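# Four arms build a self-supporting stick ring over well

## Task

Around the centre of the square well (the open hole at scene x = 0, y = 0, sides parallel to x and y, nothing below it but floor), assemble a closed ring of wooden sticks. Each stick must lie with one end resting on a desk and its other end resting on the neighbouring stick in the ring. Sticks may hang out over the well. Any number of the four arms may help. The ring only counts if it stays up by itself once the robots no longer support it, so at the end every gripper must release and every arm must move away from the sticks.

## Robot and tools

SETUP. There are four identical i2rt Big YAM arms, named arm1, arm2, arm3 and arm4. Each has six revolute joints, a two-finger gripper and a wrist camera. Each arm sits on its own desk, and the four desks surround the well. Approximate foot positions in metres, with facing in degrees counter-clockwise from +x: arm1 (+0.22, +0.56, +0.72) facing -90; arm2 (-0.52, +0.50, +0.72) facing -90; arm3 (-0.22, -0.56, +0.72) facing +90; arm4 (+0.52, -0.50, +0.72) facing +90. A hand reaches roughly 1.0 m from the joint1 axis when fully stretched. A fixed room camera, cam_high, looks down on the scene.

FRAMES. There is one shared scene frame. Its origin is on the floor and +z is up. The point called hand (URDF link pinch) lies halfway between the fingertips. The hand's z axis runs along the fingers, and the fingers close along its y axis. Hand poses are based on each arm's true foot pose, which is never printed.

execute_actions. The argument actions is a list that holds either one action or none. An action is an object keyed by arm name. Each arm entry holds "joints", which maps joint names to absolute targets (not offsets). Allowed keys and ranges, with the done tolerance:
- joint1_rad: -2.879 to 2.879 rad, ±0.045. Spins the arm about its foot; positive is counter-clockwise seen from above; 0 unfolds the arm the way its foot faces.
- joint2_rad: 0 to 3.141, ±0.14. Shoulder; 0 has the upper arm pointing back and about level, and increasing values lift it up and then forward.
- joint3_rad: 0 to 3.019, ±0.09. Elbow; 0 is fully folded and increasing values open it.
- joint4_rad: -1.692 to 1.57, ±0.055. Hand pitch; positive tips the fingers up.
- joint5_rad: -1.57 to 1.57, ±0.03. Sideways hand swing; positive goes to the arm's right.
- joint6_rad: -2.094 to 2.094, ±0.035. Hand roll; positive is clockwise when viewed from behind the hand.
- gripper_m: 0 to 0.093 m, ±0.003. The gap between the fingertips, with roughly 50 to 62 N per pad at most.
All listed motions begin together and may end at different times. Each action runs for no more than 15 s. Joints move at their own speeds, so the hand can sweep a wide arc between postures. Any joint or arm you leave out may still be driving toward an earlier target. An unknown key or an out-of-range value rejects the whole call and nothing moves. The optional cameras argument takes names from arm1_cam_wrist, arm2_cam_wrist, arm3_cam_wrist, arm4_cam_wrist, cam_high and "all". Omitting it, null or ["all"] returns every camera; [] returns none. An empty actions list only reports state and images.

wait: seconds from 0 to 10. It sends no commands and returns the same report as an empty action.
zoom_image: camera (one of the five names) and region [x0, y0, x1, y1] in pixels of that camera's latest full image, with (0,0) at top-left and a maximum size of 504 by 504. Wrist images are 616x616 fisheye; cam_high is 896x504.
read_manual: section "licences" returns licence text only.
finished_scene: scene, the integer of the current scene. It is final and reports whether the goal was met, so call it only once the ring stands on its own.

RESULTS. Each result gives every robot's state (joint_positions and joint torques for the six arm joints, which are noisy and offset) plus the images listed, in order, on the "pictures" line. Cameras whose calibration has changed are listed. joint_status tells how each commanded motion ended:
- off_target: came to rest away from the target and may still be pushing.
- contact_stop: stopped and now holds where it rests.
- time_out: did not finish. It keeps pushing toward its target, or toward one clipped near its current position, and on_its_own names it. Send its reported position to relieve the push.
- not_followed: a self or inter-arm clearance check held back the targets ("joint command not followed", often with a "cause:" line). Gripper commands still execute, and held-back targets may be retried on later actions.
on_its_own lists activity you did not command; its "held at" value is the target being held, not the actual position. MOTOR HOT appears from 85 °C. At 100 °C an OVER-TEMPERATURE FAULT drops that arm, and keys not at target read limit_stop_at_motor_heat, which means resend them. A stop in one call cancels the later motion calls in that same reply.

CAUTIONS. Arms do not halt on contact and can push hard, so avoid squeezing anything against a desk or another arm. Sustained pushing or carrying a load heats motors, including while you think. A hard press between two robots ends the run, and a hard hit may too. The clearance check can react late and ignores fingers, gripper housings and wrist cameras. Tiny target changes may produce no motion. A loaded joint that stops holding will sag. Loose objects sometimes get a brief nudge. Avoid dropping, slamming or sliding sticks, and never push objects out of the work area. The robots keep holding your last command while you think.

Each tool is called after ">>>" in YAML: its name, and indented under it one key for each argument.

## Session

>>> execute_actions:
  actions: []
  cameras: ["cam_high"]

Scene clock: 0.00 s.
Joint torques (N m, as the arm reports them, + toward a larger angle): no reading
Motor temperatures (°C, as the motors report them): arm1=[26 23 26 23 25 24] | arm2=[25 26 28 25 23 26] | arm3=[25 24 24 26 24 22] | arm4=[23 24 25 25 23 23]
arm1.joint_positions: joint1_rad=+0.119 joint2_rad=+0.569 joint3_rad=+1.322 joint4_rad=-1.247 joint5_rad=-0.245 joint6_rad=+0.205 gripper_m=+0.095
arm1.joint_status: not commanded
arm1.hand: x=+0.2855 y=+0.3323 z=+1.3603 quat_wxyz=(-0.473, -0.586, -0.624, +0.209) (m; scene frame)
arm2.joint_positions: joint1_rad=-0.464 joint2_rad=+0.508 joint3_rad=+1.430 joint4_rad=-1.386 joint5_rad=+0.058 joint6_rad=+0.405 gripper_m=+0.094
arm2.joint_status: not commanded
arm2.hand: x=-0.6073 y=+0.3550 z=+1.3277 quat_wxyz=(-0.338, -0.805, -0.266, +0.408) (m; scene frame)
arm3.joint_positions: joint1_rad=+0.096 joint2_rad=+0.549 joint3_rad=+1.449 joint4_rad=-1.435 joint5_rad=-0.271 joint6_rad=-0.080 gripper_m=+0.095
arm3.joint_status: not commanded
arm3.hand: x=-0.2870 y=-0.3967 z=+1.3805 quat_wxyz=(-0.263, +0.708, -0.490, -0.436) (m; scene frame)
arm4.joint_positions: joint1_rad=-0.265 joint2_rad=+0.573 joint3_rad=+1.351 joint4_rad=-1.292 joint5_rad=+0.002 joint6_rad=+0.141 gripper_m=+0.094
arm4.joint_status: not commanded
arm4.hand: x=+0.5881 y=-0.2812 z=+1.2863 quat_wxyz=(-0.373, +0.472, -0.724, -0.336) (m; scene frame)
pictures: cam_high
Images, in order (width x height): cam_high 896x504.

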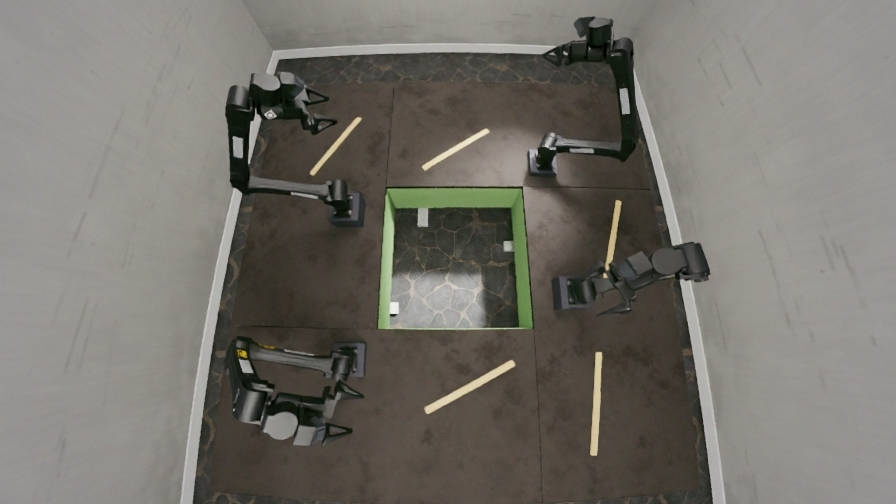

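>>> execute_actions:
  actions:
    - {"arm1":{"joints":{"joint1_rad":1.813,"joint2_rad":1.749,"joint3_rad":0.97,"joint4_rad":-0.78,"joint5_rad":0,"joint6_rad":0.41}},"arm2":{"joints":{"joint1_rad":-0.34,"joint2_rad":1.625,"joint3_rad":1.02,"joint4_rad":-0.955,"joint5_rad":0,"joint6_rad":-0.956}},"arm3":{"joints":{"joint1_rad":2.03,"joint2_rad":1.678,"joint3_rad":0.89,"joint4_rad":-0.775,"joint5_rad":0,"joint6_rad":1.045}},"arm4":{"joints":{"joint1_rad":-0.347,"joint2_rad":1.795,"joint3_rad":1.268,"joint4_rad":-1.03,"joint5_rad":0,"joint6_rad":-0.815}}}

Scene clock: 9.07 s.
Joint torques (N m, as the arm reports them, + toward a larger angle): arm1=[  0.38 -12.31   7.06   1.07  -0.02   0.21] | arm2=[-0.67 -9.76  8.88  0.58 -0.08 -0.15] | arm3=[  0.77 -11.63   6.96   0.62   0.05   0.13] | arm4=[ -0.74 -17.13   6.83   0.57  -0.29  -0.09]
Motor temperatures (°C, as the motors report them): arm1=[26 23 28 23 25 24] | arm2=[25 27 30 26 23 26] | arm3=[25 25 26 26 24 22] | arm4=[23 24 28 25 23 23]
arm1.joint_positions: joint1_rad=+1.817 joint2_rad=+1.741 joint3_rad=+0.970 joint4_rad=-0.791 joint5_rad=-0.001 joint6_rad=+0.402 gripper_m=+0.095
arm1.joint_status: all done
arm1.hand: x=+0.6329 y=+0.6654 z=+0.8046 quat_wxyz=(-0.004, -0.077, -0.997, -0.006) (m; scene frame)
arm2.joint_positions: joint1_rad=-0.345 joint2_rad=+1.633 joint3_rad=+1.005 joint4_rad=-0.967 joint5_rad=+0.002 joint6_rad=-0.942 gripper_m=+0.094
arm2.joint_status: all done
arm2.hand: x=-0.6727 y=+0.1131 z=+0.7952 quat_wxyz=(+0.004, -0.481, -0.877, -0.007) (m; scene frame)
arm3.joint_positions: joint1_rad=+2.037 joint2_rad=+1.679 joint3_rad=+0.892 joint4_rad=-0.778 joint5_rad=+0.000 joint6_rad=+1.033 gripper_m=+0.095
arm3.joint_status: all done
arm3.hand: x=-0.5716 y=-0.7471 z=+0.7936 quat_wxyz=(-0.006, +0.963, -0.269, -0.001) (m; scene frame)
arm4.joint_positions: joint1_rad=-0.340 joint2_rad=+1.793 joint3_rad=+1.263 joint4_rad=-1.038 joint5_rad=+0.002 joint6_rad=-0.804 gripper_m=+0.094
arm4.joint_status: all done
arm4.hand: x=+0.6885 y=-0.0273 z=+0.7904 quat_wxyz=(+0.003, +0.851, -0.525, -0.006) (m; scene frame)
pictures: arm1_cam_wrist, arm2_cam_wrist, arm3_cam_wrist, arm4_cam_wrist, cam_high
camera_calibration (this result's frames):
arm1_cam_wrist: T_world_to_cam=[[-0.159147, -0.986687, -0.0334806, 0.787309], [-0.809142, 0.110929, 0.577047, -0.0197374], [-0.565651, 0.118926, -0.816024, 1.05813], [0, 0, 0, 1]] pos_world=[0.707858, 0.653178, 0.901208]
arm2_cam_wrist: T_world_to_cam=[[-0.845446, -0.534053, -0.00298487, -0.509436], [-0.42897, 0.675743, 0.599463, -0.838793], [-0.318128, 0.508094, -0.800397, 0.489996], [0, 0, 0, 1]] pos_world=[-0.634637, 0.0457781, 0.893496]
arm3_cam_wrist: T_world_to_cam=[[0.521212, 0.853302, 0.0146078, 0.922741], [0.691893, -0.432517, 0.578111, -0.37718], [0.499622, -0.291211, -0.815827, 0.838104], [0, 0, 0, 1]] pos_world=[-0.63871, -0.706448, 0.888321]
arm4_cam_wrist: T_world_to_cam=[[0.893054, 0.449541, -0.0191551, -0.582824], [0.37668, -0.723668, 0.578288, -0.736718], [0.246102, -0.523658, -0.815608, 0.584626], [0, 0, 0, 1]] pos_world=[0.654123, 0.0350078, 0.891696]
Images, in order (width x height): arm1_cam_wrist 616x616, arm2_cam_wrist 616x616, arm3_cam_wrist 616x616, arm4_cam_wrist 616x616, cam_high 896x504.

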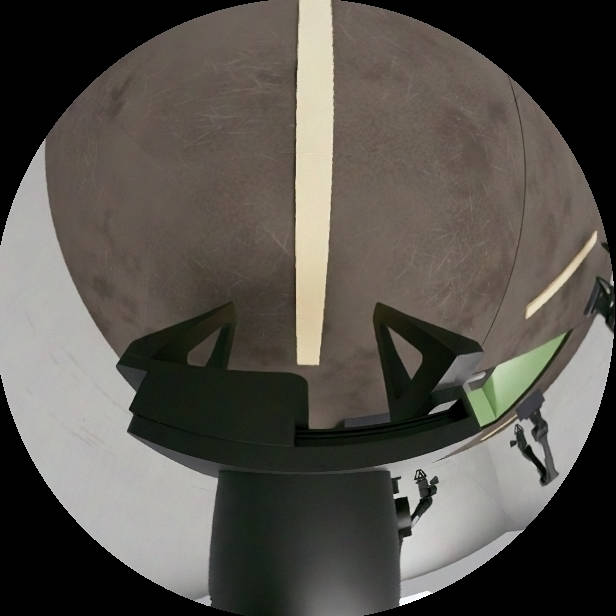

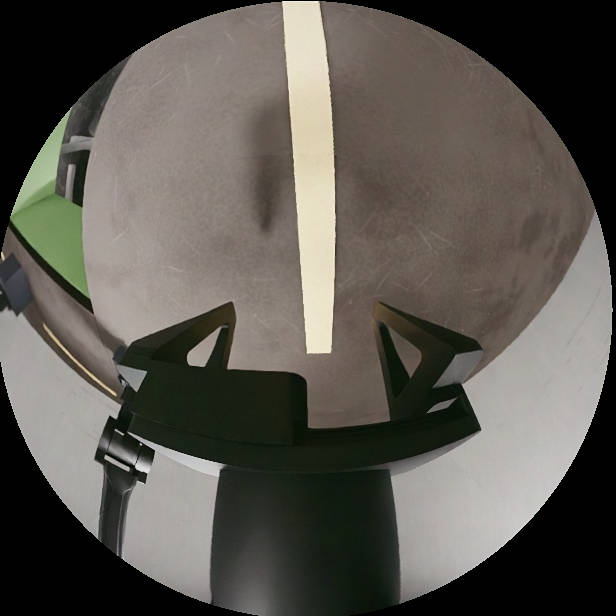

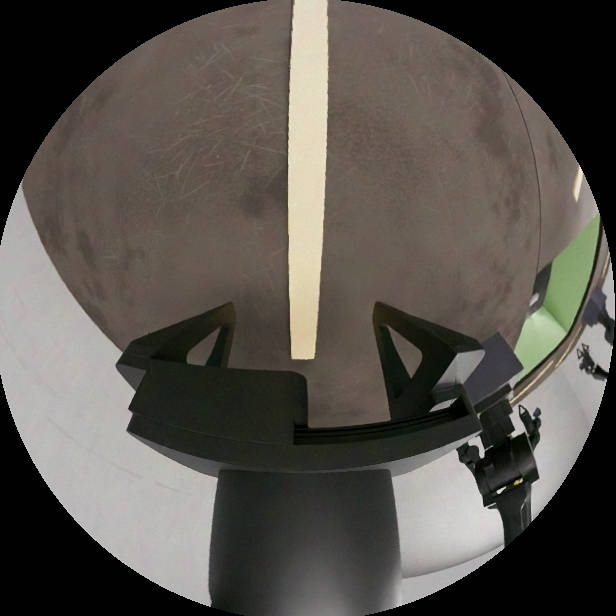

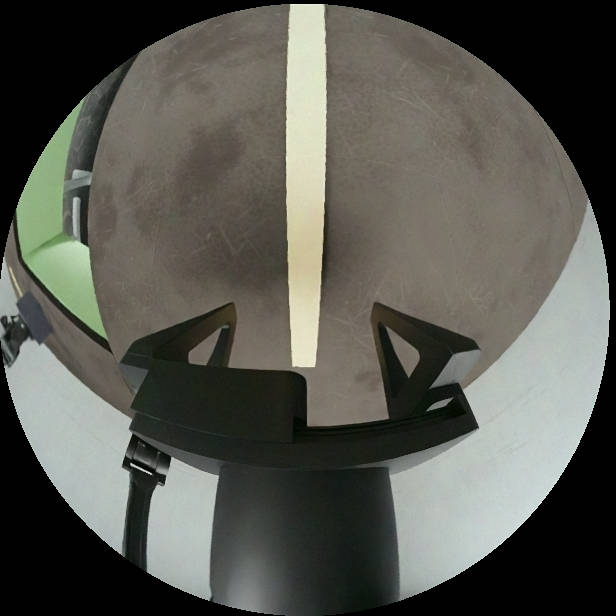

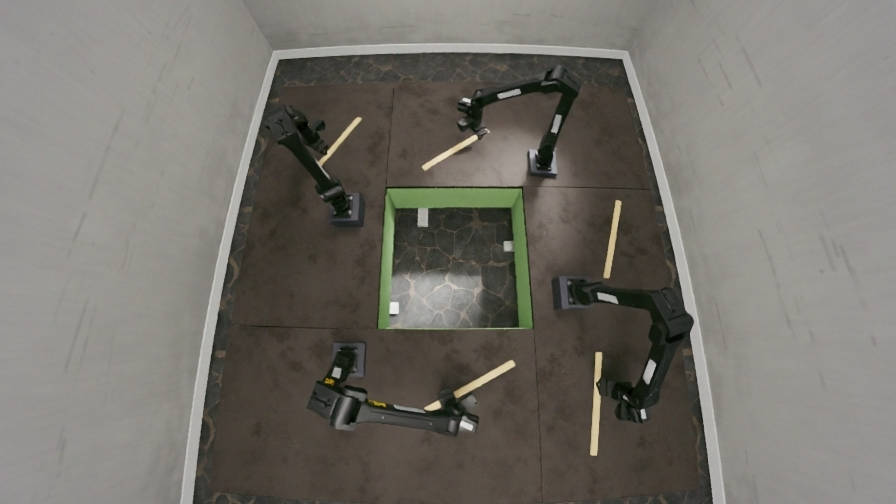

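>>> execute_actions:
  actions:
    - {"arm1":{"joints":{"joint1_rad":1.79,"joint2_rad":1.938,"joint3_rad":0.996,"joint4_rad":-0.775,"joint5_rad":-0.068,"joint6_rad":0.39}},"arm2":{"joints":{"joint1_rad":-0.28,"joint2_rad":1.809,"joint3_rad":1.072,"joint4_rad":-0.91,"joint5_rad":0.143,"joint6_rad":-0.96}},"arm3":{"joints":{"joint1_rad":1.966,"joint2_rad":1.872,"joint3_rad":0.92,"joint4_rad":-0.70,"joint5_rad":-0.147,"joint6_rad":0.98}},"arm4":{"joints":{"joint1_rad":-0.32,"joint2_rad":1.933,"joint3_rad":1.29,"joint4_rad":-1.04,"joint5_rad":0.124,"joint6_rad":-0.79}}}
  cameras: []

>>> execute_actions:
  actions:
    - {"arm1":{"joints":{"gripper_m":0.0}},"arm2":{"joints":{"gripper_m":0.0}},"arm3":{"joints":{"gripper_m":0.0}},"arm4":{"joints":{"gripper_m":0.0}}}
  cameras: []

>>> execute_actions:
  actions:
    - {"arm1":{"joints":{"joint2_rad":1.5,"joint3_rad":0.7,"joint4_rad":-0.76,"joint5_rad":0,"joint6_rad":-0.58}},"arm3":{"joints":{"joint2_rad":1.5,"joint3_rad":0.7,"joint4_rad":-0.76,"joint5_rad":0,"joint6_rad":-0.58}}}
  cameras: []

>>> execute_actions:
  actions:
    - {"arm1":{"joints":{"joint1_rad":-0.6}},"arm3":{"joints":{"joint1_rad":-0.6}}}
  cameras: []

>>> execute_actions:
  actions:
    - {"arm1":{"joints":{"joint2_rad":1.634,"joint3_rad":0.664,"joint4_rad":-0.56}},"arm3":{"joints":{"joint2_rad":1.65,"joint3_rad":0.66,"joint4_rad":-0.56}},"arm2":{"joints":{"joint2_rad":1.78,"joint3_rad":1.39,"joint4_rad":-1.17,"joint5_rad":0,"joint6_rad":-1.31}},"arm4":{"joints":{"joint2_rad":1.79,"joint3_rad":1.41,"joint4_rad":-1.17,"joint5_rad":0,"joint6_rad":-1.31}}}
  cameras: []

>>> execute_actions:
  actions:
    - {"arm2":{"joints":{"joint1_rad":0.515}},"arm4":{"joints":{"joint1_rad":0.481}}}
  cameras: ["cam_high"]

>>> zoom_image:
  camera: "cam_high"
  region: [340,150,580,360]

Scene clock: 20.23 s.
Joint torques (N m, as the arm reports them, + toward a larger angle): arm1=[ -0.17 -13.09   6.6    0.77  -0.15   0.03] | arm2=[ -1.31 -10.9    8.36   0.18   0.18  -0.15] | arm3=[  1.68 -12.07   7.01   0.51  -0.1   -0.16] | arm4=[ -0.11 -16.81   7.11   0.11  -0.12   0.14]
Motor temperatures (°C, as the motors report them): arm1=[26 24 28 23 25 24] | arm2=[25 27 31 26 23 26] | arm3=[25 26 27 26 24 22] | arm4=[23 26 29 25 23 23]
arm1.joint_positions: joint1_rad=+1.798 joint2_rad=+1.926 joint3_rad=+0.985 joint4_rad=-0.786 joint5_rad=-0.066 joint6_rad=+0.398 gripper_m=+0.095
arm1.joint_status: all done
arm1.hand: x=+0.6077 y=+0.6633 z=+0.7352 quat_wxyz=(+0.084, -0.086, -0.993, -0.011) (m; scene frame)
arm2.joint_positions: joint1_rad=-0.274 joint2_rad=+1.809 joint3_rad=+1.053 joint4_rad=-0.916 joint5_rad=+0.143 joint6_rad=-0.947 gripper_m=+0.094
arm2.joint_status: all done
arm2.hand: x=-0.6729 y=+0.0965 z=+0.7388 quat_wxyz=(+0.080, -0.443, -0.892, -0.034) (m; scene frame)
arm3.joint_positions: joint1_rad=+1.958 joint2_rad=+1.861 joint3_rad=+0.902 joint4_rad=-0.705 joint5_rad=-0.145 joint6_rad=+0.992 gripper_m=+0.095
arm3.joint_status: all done
arm3.hand: x=-0.5665 y=-0.7370 z=+0.7288 quat_wxyz=(+0.018, +0.953, -0.291, +0.083) (m; scene frame)
arm4.joint_positions: joint1_rad=-0.319 joint2_rad=+1.917 joint3_rad=+1.273 joint4_rad=-1.042 joint5_rad=+0.124 joint6_rad=-0.801 gripper_m=+0.094
arm4.joint_status: all done
arm4.hand: x=+0.6943 y=-0.0399 z=+0.7361 quat_wxyz=(+0.046, +0.855, -0.513, +0.067) (m; scene frame)
pictures: none
No camera images: the call's "cameras" was empty. Leave "cameras" out to get every camera's image.

Scene clock: 20.97 s.
Joint torques (N m, as the arm reports them, + toward a larger angle): arm1=[  0.12 -13.42   6.65   0.71  -0.19   0.08] | arm2=[ -1.44 -10.36   8.38   0.22   0.18  -0.14] | arm3=[  1.7  -11.95   7.02   0.48  -0.08  -0.11] | arm4=[ -0.15 -16.55   7.11   0.12  -0.14   0.11]
Motor temperatures (°C, as the motors report them): arm1=[26 24 28 23 25 24] | arm2=[25 27 31 26 23 26] | arm3=[25 26 27 26 24 22] | arm4=[23 26 29 25 23 23]
arm1.joint_positions: joint1_rad=+1.798 joint2_rad=+1.926 joint3_rad=+0.985 joint4_rad=-0.786 joint5_rad=-0.066 joint6_rad=+0.396 gripper_m=+0.027
arm1.joint_status: gripper_m off_target (ended at +0.027, target +0.000)
arm1.hand: x=+0.6077 y=+0.6633 z=+0.7352 quat_wxyz=(+0.085, -0.085, -0.993, -0.011) (m; scene frame)
arm2.joint_positions: joint1_rad=-0.274 joint2_rad=+1.809 joint3_rad=+1.053 joint4_rad=-0.916 joint5_rad=+0.143 joint6_rad=-0.948 gripper_m=+0.026
arm2.joint_status: gripper_m off_target (ended at +0.026, target +0.000)
arm2.hand: x=-0.6729 y=+0.0965 z=+0.7388 quat_wxyz=(+0.080, -0.443, -0.893, -0.034) (m; scene frame)
arm3.joint_positions: joint1_rad=+1.959 joint2_rad=+1.861 joint3_rad=+0.902 joint4_rad=-0.705 joint5_rad=-0.146 joint6_rad=+0.988 gripper_m=+0.027
arm3.joint_status: gripper_m off_target (ended at +0.027, target +0.000)
arm3.hand: x=-0.5665 y=-0.7372 z=+0.7288 quat_wxyz=(+0.018, +0.954, -0.288, +0.083) (m; scene frame)
arm4.joint_positions: joint1_rad=-0.319 joint2_rad=+1.917 joint3_rad=+1.273 joint4_rad=-1.042 joint5_rad=+0.124 joint6_rad=-0.799 gripper_m=+0.026
arm4.joint_status: gripper_m off_target (ended at +0.026, target +0.000)
arm4.hand: x=+0.6943 y=-0.0399 z=+0.7361 quat_wxyz=(+0.046, +0.855, -0.513, +0.067) (m; scene frame)
pictures: none
No camera images: the call's "cameras" was empty. Leave "cameras" out to get every camera's image.

Scene clock: 23.13 s.
Joint torques (N m, as the arm reports them, + toward a larger angle): arm1=[  0.28 -10.     6.97   1.02  -0.11   0.05] | arm2=[ -1.4  -10.74   8.35   0.23   0.18  -0.14] | arm3=[ 1.74 -8.09  7.37  0.52  0.07 -0.16] | arm4=[ -0.22 -16.6    7.08   0.16  -0.11   0.11]
Motor temperatures (°C, as the motors report them): arm1=[26 24 28 23 25 24] | arm2=[25 27 31 26 23 26] | arm3=[25 26 27 26 24 22] | arm4=[23 26 29 25 23 23]
arm1.joint_positions: joint1_rad=+1.798 joint2_rad=+1.501 joint3_rad=+0.700 joint4_rad=-0.769 joint5_rad=-0.001 joint6_rad=-0.572 gripper_m=+0.027
arm1.joint_status: all done
arm1.hand: x=+0.5374 y=+0.6346 z=+0.8169 quat_wxyz=(-0.002, +0.390, -0.921, -0.004) (m; scene frame)
arm2.joint_positions: joint1_rad=-0.274 joint2_rad=+1.809 joint3_rad=+1.053 joint4_rad=-0.916 joint5_rad=+0.143 joint6_rad=-0.948 gripper_m=+0.026
arm2.joint_status: not commanded
arm2.hand: x=-0.6729 y=+0.0965 z=+0.7388 quat_wxyz=(+0.080, -0.443, -0.893, -0.034) (m; scene frame)
arm3.joint_positions: joint1_rad=+1.959 joint2_rad=+1.493 joint3_rad=+0.696 joint4_rad=-0.760 joint5_rad=-0.004 joint6_rad=-0.567 gripper_m=+0.027
arm3.joint_status: all done
arm3.hand: x=-0.5203 y=-0.6917 z=+0.8061 quat_wxyz=(-0.003, +0.883, +0.469, -0.001) (m; scene frame)
arm4.joint_positions: joint1_rad=-0.319 joint2_rad=+1.917 joint3_rad=+1.273 joint4_rad=-1.042 joint5_rad=+0.124 joint6_rad=-0.799 gripper_m=+0.026
arm4.joint_status: not commanded
arm4.hand: x=+0.6943 y=-0.0399 z=+0.7361 quat_wxyz=(+0.046, +0.855, -0.513, +0.067) (m; scene frame)
pictures: none
No camera images: the call's "cameras" was empty. Leave "cameras" out to get every camera's image.

Scene clock: 25.40 s.
Joint torques (N m, as the arm reports them, + toward a larger angle): arm1=[ 0.62 -9.99  7.33  0.86 -0.26  0.21] | arm2=[ -1.51 -10.7    8.34   0.25   0.18  -0.14] | arm3=[ 1.66 -8.02  7.6   0.56 -0.06 -0.14] | arm4=[ -0.15 -16.64   7.12   0.12  -0.12   0.15]
Motor temperatures (°C, as the motors report them): arm1=[26 24 28 23 25 24] | arm2=[25 28 31 26 23 26] | arm3=[25 26 27 26 24 22] | arm4=[23 26 29 25 23 23]
arm1.joint_positions: joint1_rad=-0.599 joint2_rad=+1.501 joint3_rad=+0.693 joint4_rad=-0.768 joint5_rad=+0.002 joint6_rad=-0.586 gripper_m=+0.027
arm1.joint_status: all done
arm1.hand: x=+0.0335 y=+0.2912 z=+0.8118 quat_wxyz=(+0.004, -0.711, -0.704, -0.006) (m; scene frame)
arm2.joint_positions: joint1_rad=-0.274 joint2_rad=+1.809 joint3_rad=+1.053 joint4_rad=-0.916 joint5_rad=+0.143 joint6_rad=-0.948 gripper_m=+0.026
arm2.joint_status: not commanded
arm2.hand: x=-0.6729 y=+0.0965 z=+0.7388 quat_wxyz=(+0.080, -0.443, -0.893, -0.034) (m; scene frame)
arm3.joint_positions: joint1_rad=-0.603 joint2_rad=+1.493 joint3_rad=+0.696 joint4_rad=-0.760 joint5_rad=+0.000 joint6_rad=-0.570 gripper_m=+0.027
arm3.joint_status: all done
arm3.hand: x=-0.0348 y=-0.2840 z=+0.8153 quat_wxyz=(-0.015, +0.703, -0.711, -0.004) (m; scene frame)
arm4.joint_positions: joint1_rad=-0.320 joint2_rad=+1.917 joint3_rad=+1.273 joint4_rad=-1.042 joint5_rad=+0.124 joint6_rad=-0.802 gripper_m=+0.026
arm4.joint_status: not commanded
arm4.hand: x=+0.6946 y=-0.0403 z=+0.7360 quat_wxyz=(+0.047, +0.855, -0.512, +0.067) (m; scene frame)
pictures: none
No camera images: the call's "cameras" was empty. Leave "cameras" out to get every camera's image.

Scene clock: 26.93 s.
Joint torques (N m, as the arm reports them, + toward a larger angle): arm1=[  0.39 -10.23   5.86   1.44  -0.24   0.16] | arm2=[ -1.45 -12.76  11.64  -0.24  -0.13  -0.18] | arm3=[  1.6  -10.25   5.84   1.01  -0.05  -0.14] | arm4=[ -0.15 -17.43   9.41  -0.21  -0.41  -0.08]
Motor temperatures (°C, as the motors report them): arm1=[26 24 28 23 25 24] | arm2=[25 28 32 26 23 26] | arm3=[25 26 27 26 24 22] | arm4=[23 27 30 25 23 23]
arm1.joint_positions: joint1_rad=-0.599 joint2_rad=+1.633 joint3_rad=+0.662 joint4_rad=-0.579 joint5_rad=+0.002 joint6_rad=-0.586 gripper_m=+0.027
arm1.joint_status: all done
arm1.hand: x=+0.0289 y=+0.2847 z=+0.7639 quat_wxyz=(+0.002, -0.711, -0.704, +0.007) (m; scene frame)
arm2.joint_positions: joint1_rad=-0.274 joint2_rad=+1.791 joint3_rad=+1.354 joint4_rad=-1.160 joint5_rad=+0.003 joint6_rad=-1.296 gripper_m=+0.026
arm2.joint_status: all done
arm2.hand: x=-0.6732 y=+0.0138 z=+0.8398 quat_wxyz=(+0.004, -0.285, -0.958, -0.009) (m; scene frame)
arm3.joint_positions: joint1_rad=-0.603 joint2_rad=+1.660 joint3_rad=+0.659 joint4_rad=-0.571 joint5_rad=+0.000 joint6_rad=-0.570 gripper_m=+0.027
arm3.joint_status: all done
arm3.hand: x=-0.0351 y=-0.2843 z=+0.7551 quat_wxyz=(-0.007, +0.703, -0.711, -0.003) (m; scene frame)
arm4.joint_positions: joint1_rad=-0.320 joint2_rad=+1.787 joint3_rad=+1.373 joint4_rad=-1.160 joint5_rad=+0.004 joint6_rad=-1.298 gripper_m=+0.026
arm4.joint_status: all done
arm4.hand: x=+0.6849 y=-0.0081 z=+0.8313 quat_wxyz=(+0.004, +0.957, -0.291, -0.005) (m; scene frame)
pictures: none
No camera images: the call's "cameras" was empty. Leave "cameras" out to get every camera's image.

Scene clock: 28.50 s.
Joint torques (N m, as the arm reports them, + toward a larger angle): arm1=[  0.66 -10.47   5.75   1.38  -0.26   0.19] | arm2=[ -1.07 -13.23  11.63  -0.23   0.06  -0.15] | arm3=[  1.58 -10.28   5.83   1.02  -0.05  -0.13] | arm4=[ -0.63 -17.3    9.54  -0.21  -0.27  -0.06]
Motor temperatures (°C, as the motors report them): arm1=[26 24 28 23 25 24] | arm2=[25 28 32 26 23 26] | arm3=[25 26 27 26 24 22] | arm4=[23 27 30 25 23 23]
arm1.joint_positions: joint1_rad=-0.599 joint2_rad=+1.633 joint3_rad=+0.662 joint4_rad=-0.579 joint5_rad=+0.002 joint6_rad=-0.586 gripper_m=+0.027
arm1.joint_status: not commanded
arm1.hand: x=+0.0289 y=+0.2847 z=+0.7639 quat_wxyz=(+0.002, -0.711, -0.704, +0.007) (m; scene frame)
arm2.joint_positions: joint1_rad=+0.521 joint2_rad=+1.791 joint3_rad=+1.354 joint4_rad=-1.160 joint5_rad=-0.001 joint6_rad=-1.298 gripper_m=+0.026
arm2.joint_status: all done
arm2.hand: x=-0.2791 y=+0.0502 z=+0.8365 quat_wxyz=(+0.009, +0.109, -0.994, -0.010) (m; scene frame)
arm3.joint_positions: joint1_rad=-0.603 joint2_rad=+1.660 joint3_rad=+0.659 joint4_rad=-0.571 joint5_rad=+0.000 joint6_rad=-0.570 gripper_m=+0.027
arm3.joint_status: not commanded
arm3.hand: x=-0.0351 y=-0.2843 z=+0.7551 quat_wxyz=(-0.007, +0.703, -0.711, -0.003) (m; scene frame)
arm4.joint_positions: joint1_rad=+0.491 joint2_rad=+1.787 joint3_rad=+1.373 joint4_rad=-1.160 joint5_rad=+0.001 joint6_rad=-1.301 gripper_m=+0.026
arm4.joint_status: all done
arm4.hand: x=+0.2773 y=-0.0426 z=+0.8374 quat_wxyz=(+0.001, +0.994, +0.110, -0.007) (m; scene frame)
pictures: cam_high
Images, in order (width x height): cam_high 896x504.

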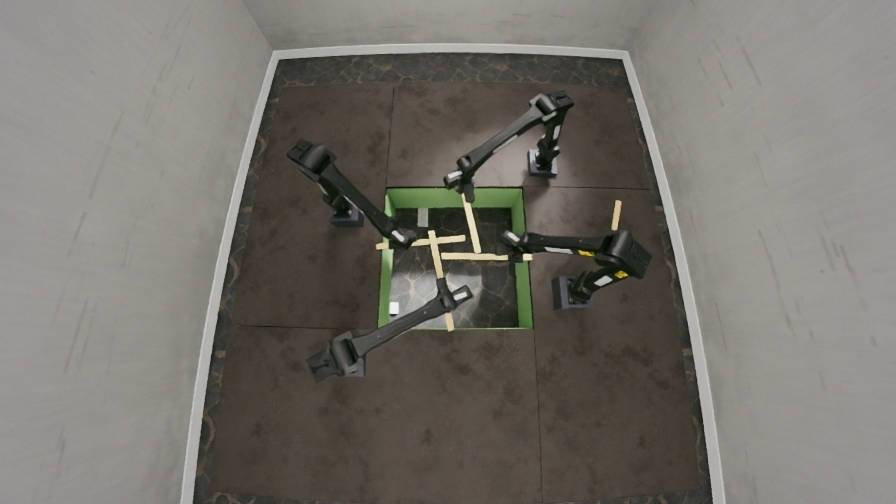

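Region (340, 150, 580, 360) of cam_high's 896x504 image, scaled by 2.100, with more detail than that image has; it fills the top 441 rows of this view, and the rest is white.

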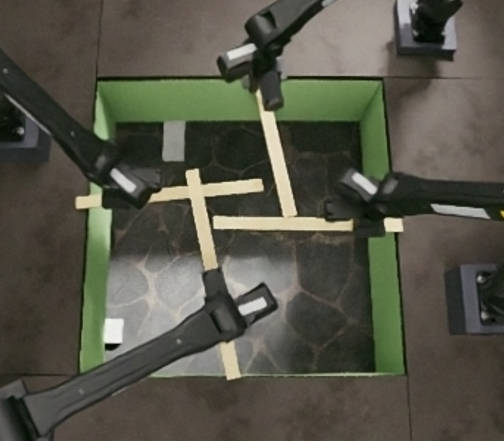

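>>> execute_actions:
  actions:
    - {"arm1":{"joints":{"joint2_rad":1.605,"joint3_rad":0.625,"joint4_rad":-0.54}},"arm2":{"joints":{"joint1_rad":0.535,"joint2_rad":1.88,"joint3_rad":1.315,"joint4_rad":-0.98}},"arm4":{"joints":{"joint1_rad":0.462,"joint6_rad":-1.37,"joint2_rad":1.89,"joint3_rad":1.325,"joint4_rad":-0.99}}}

>>> zoom_image:
  camera: "cam_high"
  region: [370,170,550,340]

Scene clock: 32.80 s.
Joint torques (N m, as the arm reports them, + toward a larger angle): arm1=[  0.78 -11.46   5.52   1.29  -0.25   0.2 ] | arm2=[ -0.54 -15.36   8.92   0.55   0.06  -0.15] | arm3=[  1.59 -10.25   5.84   1.01  -0.05  -0.14] | arm4=[ -0.51 -19.3    6.93   0.69  -0.26  -0.08]
Motor temperatures (°C, as the motors report them): arm1=[26 24 28 23 25 24] | arm2=[25 28 33 26 23 26] | arm3=[25 26 27 26 24 22] | arm4=[23 27 31 25 23 23]
arm1.joint_positions: joint1_rad=-0.599 joint2_rad=+1.625 joint3_rad=+0.623 joint4_rad=-0.558 joint5_rad=+0.002 joint6_rad=-0.586 gripper_m=+0.027
arm1.joint_status: all done
arm1.hand: x=+0.0375 y=+0.2974 z=+0.7583 quat_wxyz=(+0.003, -0.711, -0.704, +0.002) (m; scene frame)
arm2.joint_positions: joint1_rad=+0.528 joint2_rad=+1.904 joint3_rad=+1.301 joint4_rad=-0.992 joint5_rad=-0.001 joint6_rad=-1.298 gripper_m=+0.026
arm2.joint_status: all done
arm2.hand: x=-0.2728 y=+0.0443 z=+0.7621 quat_wxyz=(+0.008, +0.112, -0.994, -0.009) (m; scene frame)
arm3.joint_positions: joint1_rad=-0.603 joint2_rad=+1.660 joint3_rad=+0.659 joint4_rad=-0.571 joint5_rad=+0.000 joint6_rad=-0.570 gripper_m=+0.027
arm3.joint_status: not commanded
arm3.hand: x=-0.0351 y=-0.2843 z=+0.7551 quat_wxyz=(-0.007, +0.703, -0.711, -0.003) (m; scene frame)
arm4.joint_positions: joint1_rad=+0.468 joint2_rad=+1.902 joint3_rad=+1.319 joint4_rad=-1.002 joint5_rad=+0.001 joint6_rad=-1.359 gripper_m=+0.026
arm4.joint_status: all done
arm4.hand: x=+0.2838 y=-0.0319 z=+0.7609 quat_wxyz=(+0.006, +0.992, +0.128, -0.005) (m; scene frame)
pictures: arm1_cam_wrist, arm2_cam_wrist, arm3_cam_wrist, arm4_cam_wrist, cam_high
camera_calibration (this result's frames):
arm1_cam_wrist: T_world_to_cam=[[-0.999763, 0.0167484, -0.013889, 0.0461889], [0.00550466, 0.81227, 0.583256, -0.677789], [0.0210502, 0.583042, -0.81217, 0.564338], [0, 0, 0, 1]] pos_world=[0.0380295, 0.220742, 0.854305]
arm2_cam_wrist: T_world_to_cam=[[0.218965, -0.975631, -0.0140711, 0.110251], [-0.779218, -0.183526, 0.599281, -0.658231], [-0.58726, -0.120257, -0.800415, 0.580171], [0, 0, 0, 1]] pos_world=[-0.196335, 0.0565318, 0.860394]
arm3_cam_wrist: T_world_to_cam=[[0.999845, -0.014845, 0.00944745, 0.022747], [-0.0175824, -0.821575, 0.56983, -0.655176], [-0.000697324, -0.569908, -0.821709, 0.581062], [0, 0, 0, 1]] pos_world=[-0.0338579, -0.206787, 0.850588]
arm4_cam_wrist: T_world_to_cam=[[-0.25618, 0.966444, -0.0189028, 0.122503], [0.788362, 0.22021, 0.57445, -0.654374], [0.559337, 0.13226, -0.818321, 0.591865], [0, 0, 0, 1]] pos_world=[0.216215, -0.0525726, 0.862556]
Images, in order (width x height): arm1_cam_wrist 616x616, arm2_cam_wrist 616x616, arm3_cam_wrist 616x616, arm4_cam_wrist 616x616, cam_high 896x504.

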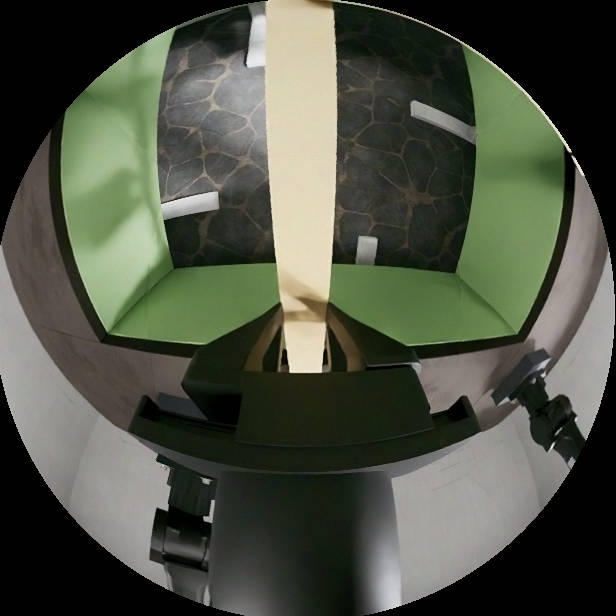

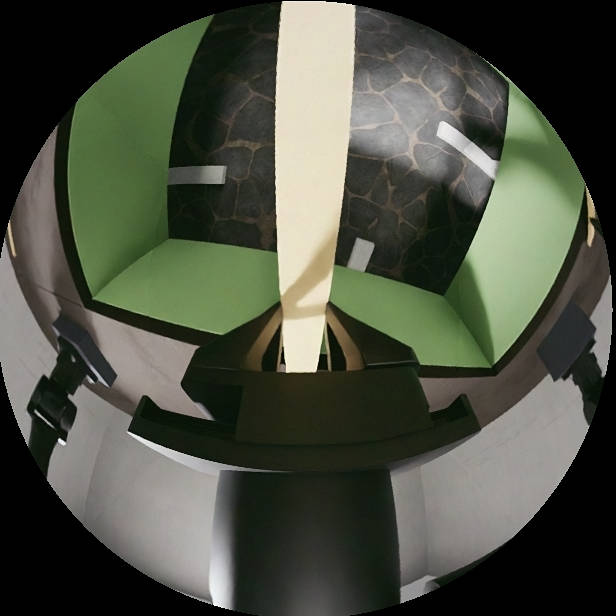

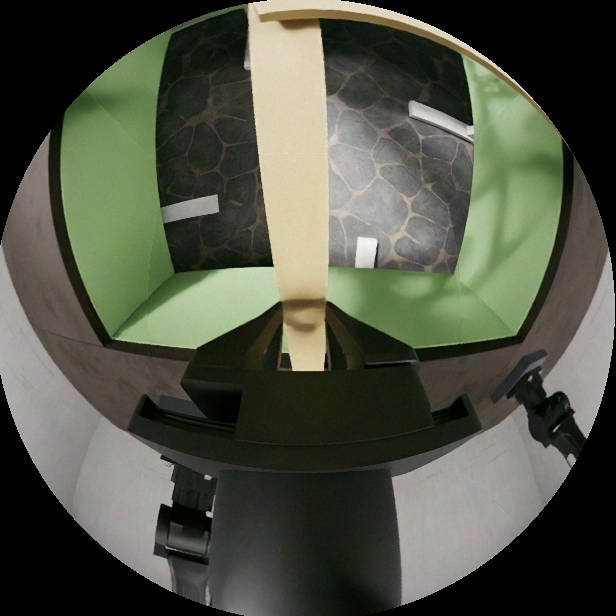

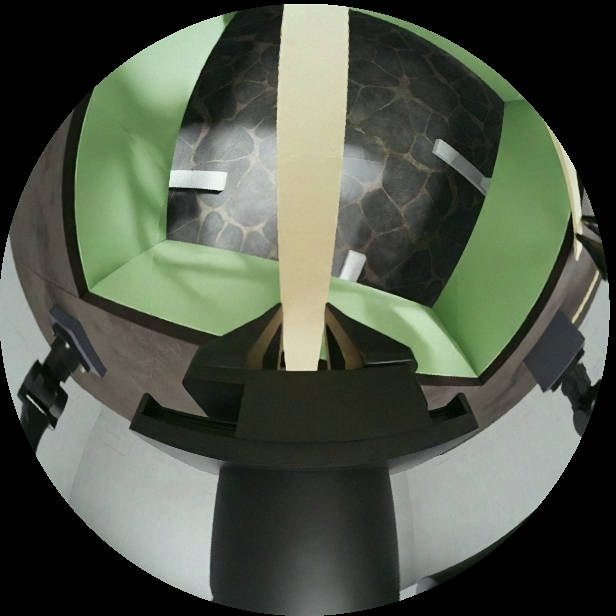

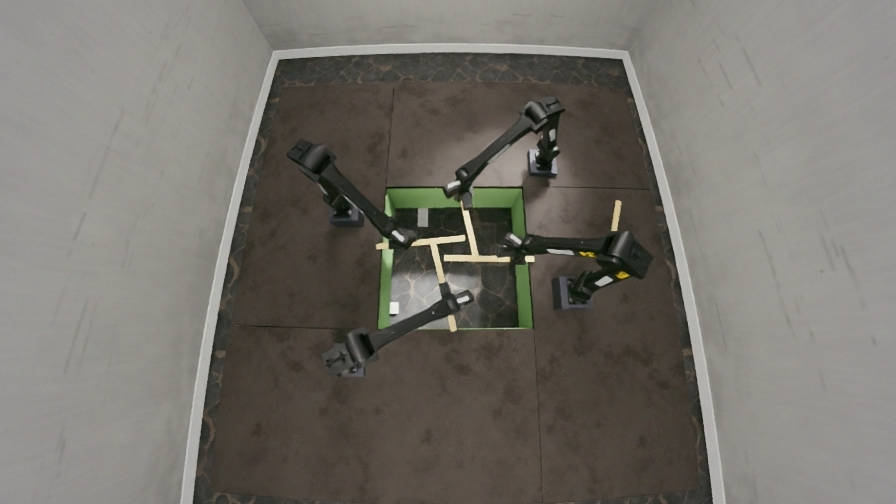

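Region (370, 170, 550, 340) of cam_high's 896x504 image, scaled by 2.800, with more detail than that image has.

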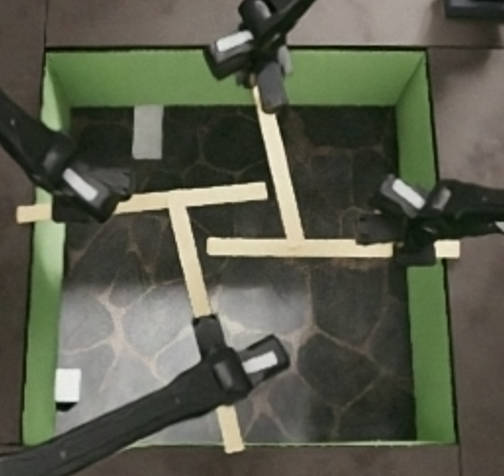

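Yawed in grip; correct, then sweep.

>>> execute_actions:
  actions:
    - {"arm1":{"joints":{"joint6_rad":-0.53}},"arm3":{"joints":{"joint6_rad":-0.49,"joint4_rad":-0.53}}}
  cameras: []

>>> execute_actions:
  actions:
    - {"arm2":{"joints":{"joint6_rad":-1.03}},"arm4":{"joints":{"joint6_rad":-1.11}}}
  cameras: ["cam_high"]

>>> zoom_image:
  camera: "cam_high"
  region: [370,170,550,340]

Scene clock: 36.70 s.
Joint torques (N m, as the arm reports them, + toward a larger angle): arm1=[  0.58 -11.52   5.6    1.32  -0.26   0.26] | arm2=[ -0.61 -14.88   8.88   0.55   0.06  -0.15] | arm3=[  1.64 -10.35   5.89   1.1   -0.05   0.13] | arm4=[ -0.67 -19.48   6.82   0.71  -0.26  -0.07]
Motor temperatures (°C, as the motors report them): arm1=[26 25 28 23 25 24] | arm2=[25 29 33 26 23 26] | arm3=[25 26 27 26 24 22] | arm4=[23 28 31 25 23 23]
arm1.joint_positions: joint1_rad=-0.599 joint2_rad=+1.625 joint3_rad=+0.623 joint4_rad=-0.558 joint5_rad=+0.002 joint6_rad=-0.538 gripper_m=+0.027
arm1.joint_status: all done
arm1.hand: x=+0.0375 y=+0.2974 z=+0.7583 quat_wxyz=(+0.003, -0.727, -0.686, +0.002) (m; scene frame)
arm2.joint_positions: joint1_rad=+0.528 joint2_rad=+1.904 joint3_rad=+1.301 joint4_rad=-0.992 joint5_rad=-0.001 joint6_rad=-1.298 gripper_m=+0.026
arm2.joint_status: not commanded
arm2.hand: x=-0.2728 y=+0.0443 z=+0.7621 quat_wxyz=(+0.008, +0.112, -0.994, -0.009) (m; scene frame)
arm3.joint_positions: joint1_rad=-0.603 joint2_rad=+1.660 joint3_rad=+0.659 joint4_rad=-0.541 joint5_rad=+0.000 joint6_rad=-0.503 gripper_m=+0.027
arm3.joint_status: all done
arm3.hand: x=-0.0311 y=-0.2782 z=+0.7553 quat_wxyz=(-0.022, +0.678, -0.734, -0.007) (m; scene frame)
arm4.joint_positions: joint1_rad=+0.468 joint2_rad=+1.902 joint3_rad=+1.319 joint4_rad=-1.002 joint5_rad=+0.001 joint6_rad=-1.359 gripper_m=+0.026
arm4.joint_status: not commanded
arm4.hand: x=+0.2838 y=-0.0319 z=+0.7609 quat_wxyz=(+0.006, +0.992, +0.128, -0.005) (m; scene frame)
pictures: none
No camera images: the call's "cameras" was empty. Leave "cameras" out to get every camera's image.

Scene clock: 38.90 s.
Joint torques (N m, as the arm reports them, + toward a larger angle): arm1=[  1.36 -11.65   5.61   1.31  -0.22   0.2 ] | arm2=[ -0.64 -14.92   8.93   0.56   0.07   0.39] | arm3=[  1.59 -10.31   5.9    1.1   -0.05   0.14] | arm4=[ -0.64 -19.46   6.83   0.73  -0.25   0.36]
Motor temperatures (°C, as the motors report them): arm1=[26 25 28 23 25 24] | arm2=[25 29 33 26 23 26] | arm3=[25 26 27 26 24 22] | arm4=[23 28 31 25 23 23]
arm1.joint_positions: joint1_rad=-0.599 joint2_rad=+1.625 joint3_rad=+0.623 joint4_rad=-0.558 joint5_rad=+0.002 joint6_rad=-0.538 gripper_m=+0.027
arm1.joint_status: not commanded
arm1.hand: x=+0.0375 y=+0.2974 z=+0.7583 quat_wxyz=(+0.003, -0.727, -0.686, +0.002) (m; scene frame)
arm2.joint_positions: joint1_rad=+0.529 joint2_rad=+1.904 joint3_rad=+1.301 joint4_rad=-0.992 joint5_rad=-0.001 joint6_rad=-1.070 gripper_m=+0.026
arm2.joint_status: joint6_rad time_out (moved +0.228 of +0.268)
arm2.on_its_own: joint6_rad reads -1.070 and still pushes toward -1.030 since a time_out
arm2.hand: x=-0.2722 y=+0.0446 z=+0.7621 quat_wxyz=(+0.009, -0.001, -1.000, -0.008) (m; scene frame)
arm3.joint_positions: joint1_rad=-0.603 joint2_rad=+1.660 joint3_rad=+0.659 joint4_rad=-0.541 joint5_rad=+0.000 joint6_rad=-0.503 gripper_m=+0.027
arm3.joint_status: not commanded
arm3.hand: x=-0.0311 y=-0.2782 z=+0.7553 quat_wxyz=(-0.022, +0.678, -0.735, -0.007) (m; scene frame)
arm4.joint_positions: joint1_rad=+0.468 joint2_rad=+1.902 joint3_rad=+1.319 joint4_rad=-1.002 joint5_rad=+0.001 joint6_rad=-1.148 gripper_m=+0.026
arm4.joint_status: joint6_rad time_out (moved +0.212 of +0.249)
arm4.on_its_own: joint6_rad reads -1.148 and still pushes toward -1.110 since a time_out
arm4.hand: x=+0.2838 y=-0.0319 z=+0.7609 quat_wxyz=(+0.006, +1.000, +0.023, -0.004) (m; scene frame)
pictures: cam_high
Images, in order (width x height): cam_high 896x504.

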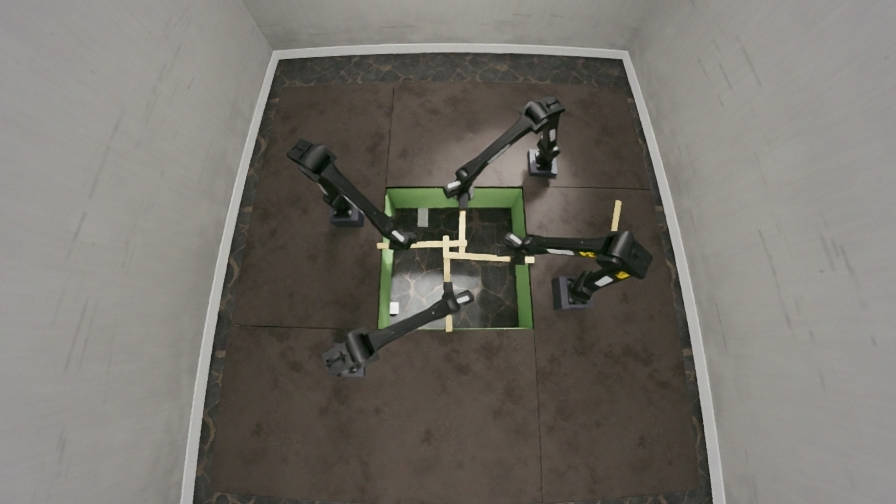

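Region (370, 170, 550, 340) of cam_high's 896x504 image, scaled by 2.800, with more detail than that image has.

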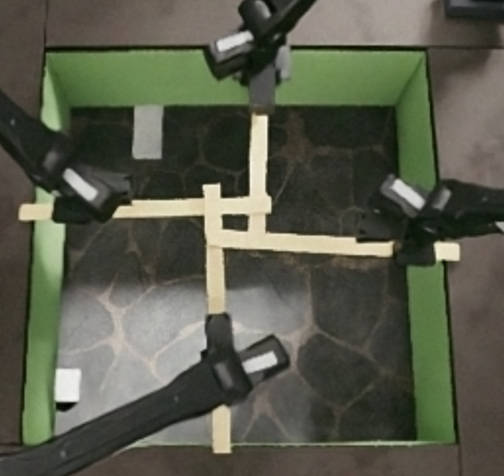

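Pull stick 4 back a little, then release.

>>> execute_actions:
  actions:
    - {"arm2":{"joints":{"joint6_rad":-1.07}},"arm4":{"joints":{"joint1_rad":0.435,"joint6_rad":-1.17}}}
  cameras: []

>>> execute_actions:
  actions:
    - {"arm1":{"joints":{"gripper_m":0.045}},"arm2":{"joints":{"gripper_m":0.045}},"arm3":{"joints":{"gripper_m":0.045}},"arm4":{"joints":{"gripper_m":0.045}}}
  cameras: []

>>> execute_actions:
  actions:
    - {"arm1":{"joints":{"joint2_rad":1.4,"joint3_rad":0.7,"joint4_rad":-0.85}},"arm3":{"joints":{"joint2_rad":1.4,"joint3_rad":0.73,"joint4_rad":-0.85}},"arm2":{"joints":{"joint2_rad":1.78,"joint3_rad":1.41,"joint4_rad":-1.19}},"arm4":{"joints":{"joint2_rad":1.78,"joint3_rad":1.43,"joint4_rad":-1.2}}}
  cameras: []

>>> finished_scene:
  scene: 2

Scene clock: 43.33 s.
Joint torques (N m, as the arm reports them, + toward a larger angle): arm1=[  0.42 -11.75   5.51   1.41  -0.24   0.19] | arm2=[ -0.71 -14.99   8.93   0.55   0.07  -0.01] | arm3=[  1.57 -10.35   5.9    1.11  -0.05   0.11] | arm4=[ -1.77 -19.41   6.8    0.7   -0.25   0.05]
Motor temperatures (°C, as the motors report them): arm1=[26 25 28 23 25 24] | arm2=[25 29 33 26 23 26] | arm3=[25 26 27 26 24 22] | arm4=[23 28 31 25 23 23]
arm1.joint_positions: joint1_rad=-0.599 joint2_rad=+1.625 joint3_rad=+0.623 joint4_rad=-0.558 joint5_rad=+0.002 joint6_rad=-0.538 gripper_m=+0.027
arm1.joint_status: not commanded
arm1.hand: x=+0.0376 y=+0.2974 z=+0.7583 quat_wxyz=(+0.002, -0.727, -0.686, +0.002) (m; scene frame)
arm2.joint_positions: joint1_rad=+0.531 joint2_rad=+1.904 joint3_rad=+1.301 joint4_rad=-0.992 joint5_rad=-0.001 joint6_rad=-1.071 gripper_m=+0.026
arm2.joint_status: all done
arm2.hand: x=-0.2714 y=+0.0451 z=+0.7621 quat_wxyz=(+0.009, +0.000, -1.000, -0.008) (m; scene frame)
arm3.joint_positions: joint1_rad=-0.603 joint2_rad=+1.660 joint3_rad=+0.659 joint4_rad=-0.541 joint5_rad=+0.000 joint6_rad=-0.501 gripper_m=+0.027
arm3.joint_status: not commanded
arm3.hand: x=-0.0311 y=-0.2782 z=+0.7553 quat_wxyz=(-0.022, +0.677, -0.735, -0.007) (m; scene frame)
arm4.joint_positions: joint1_rad=+0.452 joint2_rad=+1.902 joint3_rad=+1.319 joint4_rad=-1.002 joint5_rad=+0.000 joint6_rad=-1.174 gripper_m=+0.026
arm4.joint_status: all done
arm4.hand: x=+0.2914 y=-0.0281 z=+0.7608 quat_wxyz=(+0.007, +1.000, +0.028, -0.004) (m; scene frame)
pictures: none
No camera images: the call's "cameras" was empty. Leave "cameras" out to get every camera's image.

Scene clock: 44.00 s.
Joint torques (N m, as the arm reports them, + toward a larger angle): arm1=[  0.67 -11.88   5.54   1.2   -0.23   0.24] | arm2=[ -0.88 -15.02   8.89   0.58   0.06  -0.01] | arm3=[  1.6  -10.29   5.91   1.03  -0.05   0.11] | arm4=[ -0.95 -19.2    6.88   0.77  -0.25   0.07]
Motor temperatures (°C, as the motors report them): arm1=[26 25 28 23 25 24] | arm2=[25 29 33 26 23 26] | arm3=[25 26 27 26 24 22] | arm4=[23 28 31 25 23 23]
arm1.joint_positions: joint1_rad=-0.599 joint2_rad=+1.622 joint3_rad=+0.623 joint4_rad=-0.558 joint5_rad=+0.002 joint6_rad=-0.538 gripper_m=+0.045
arm1.joint_status: all done
arm1.hand: x=+0.0373 y=+0.2970 z=+0.7590 quat_wxyz=(+0.002, -0.727, -0.686, +0.003) (m; scene frame)
arm2.joint_positions: joint1_rad=+0.531 joint2_rad=+1.904 joint3_rad=+1.301 joint4_rad=-0.992 joint5_rad=-0.001 joint6_rad=-1.071 gripper_m=+0.045
arm2.joint_status: all done
arm2.hand: x=-0.2714 y=+0.0451 z=+0.7621 quat_wxyz=(+0.009, +0.000, -1.000, -0.008) (m; scene frame)
arm3.joint_positions: joint1_rad=-0.603 joint2_rad=+1.660 joint3_rad=+0.659 joint4_rad=-0.539 joint5_rad=+0.000 joint6_rad=-0.500 gripper_m=+0.045
arm3.joint_status: all done
arm3.hand: x=-0.0309 y=-0.2778 z=+0.7554 quat_wxyz=(-0.023, +0.677, -0.735, -0.007) (m; scene frame)
arm4.joint_positions: joint1_rad=+0.445 joint2_rad=+1.902 joint3_rad=+1.319 joint4_rad=-1.002 joint5_rad=+0.000 joint6_rad=-1.174 gripper_m=+0.045
arm4.joint_status: all done
arm4.hand: x=+0.2947 y=-0.0265 z=+0.7608 quat_wxyz=(+0.007, +1.000, +0.025, -0.004) (m; scene frame)
pictures: none
No camera images: the call's "cameras" was empty. Leave "cameras" out to get every camera's image.

Scene clock: 45.07 s.
Joint torques (N m, as the arm reports them, + toward a larger angle): arm1=[ 0.81 -8.19  9.29 -0.24 -0.21  0.23] | arm2=[ -0.77 -12.18  11.46  -0.22   0.07   0.  ] | arm3=[ 1.56 -6.89 10.63  0.28 -0.05  0.11] | arm4=[ -1.1  -17.51   9.73  -0.28  -0.24   0.06]
Motor temperatures (°C, as the motors report them): arm1=[26 25 28 23 25 24] | arm2=[25 29 33 26 23 26] | arm3=[25 26 27 26 24 22] | arm4=[23 29 31 25 23 23]
arm1.joint_positions: joint1_rad=-0.599 joint2_rad=+1.391 joint3_rad=+0.679 joint4_rad=-0.834 joint5_rad=+0.002 joint6_rad=-0.537 gripper_m=+0.045
arm1.joint_status: all done
arm1.hand: x=+0.0387 y=+0.2984 z=+0.8410 quat_wxyz=(+0.001, -0.728, -0.686, +0.010) (m; scene frame)
arm2.joint_positions: joint1_rad=+0.531 joint2_rad=+1.776 joint3_rad=+1.377 joint4_rad=-1.180 joint5_rad=-0.001 joint6_rad=-1.071 gripper_m=+0.045
arm2.joint_status: all done
arm2.hand: x=-0.2721 y=+0.0483 z=+0.8516 quat_wxyz=(+0.005, +0.000, -1.000, -0.001) (m; scene frame)
arm3.joint_positions: joint1_rad=-0.603 joint2_rad=+1.390 joint3_rad=+0.697 joint4_rad=-0.842 joint5_rad=+0.000 joint6_rad=-0.500 gripper_m=+0.045
arm3.joint_status: all done
arm3.hand: x=-0.0392 y=-0.2908 z=+0.8462 quat_wxyz=(-0.025, +0.677, -0.735, -0.007) (m; scene frame)
arm4.joint_positions: joint1_rad=+0.445 joint2_rad=+1.776 joint3_rad=+1.391 joint4_rad=-1.189 joint5_rad=+0.000 joint6_rad=-1.174 gripper_m=+0.045
arm4.joint_status: all done
arm4.hand: x=+0.2984 y=-0.0315 z=+0.8490 quat_wxyz=(+0.001, +1.000, +0.025, -0.007) (m; scene frame)
pictures: none
No camera images: the call's "cameras" was empty. Leave "cameras" out to get every camera's image.

The scene is finished: the task was done.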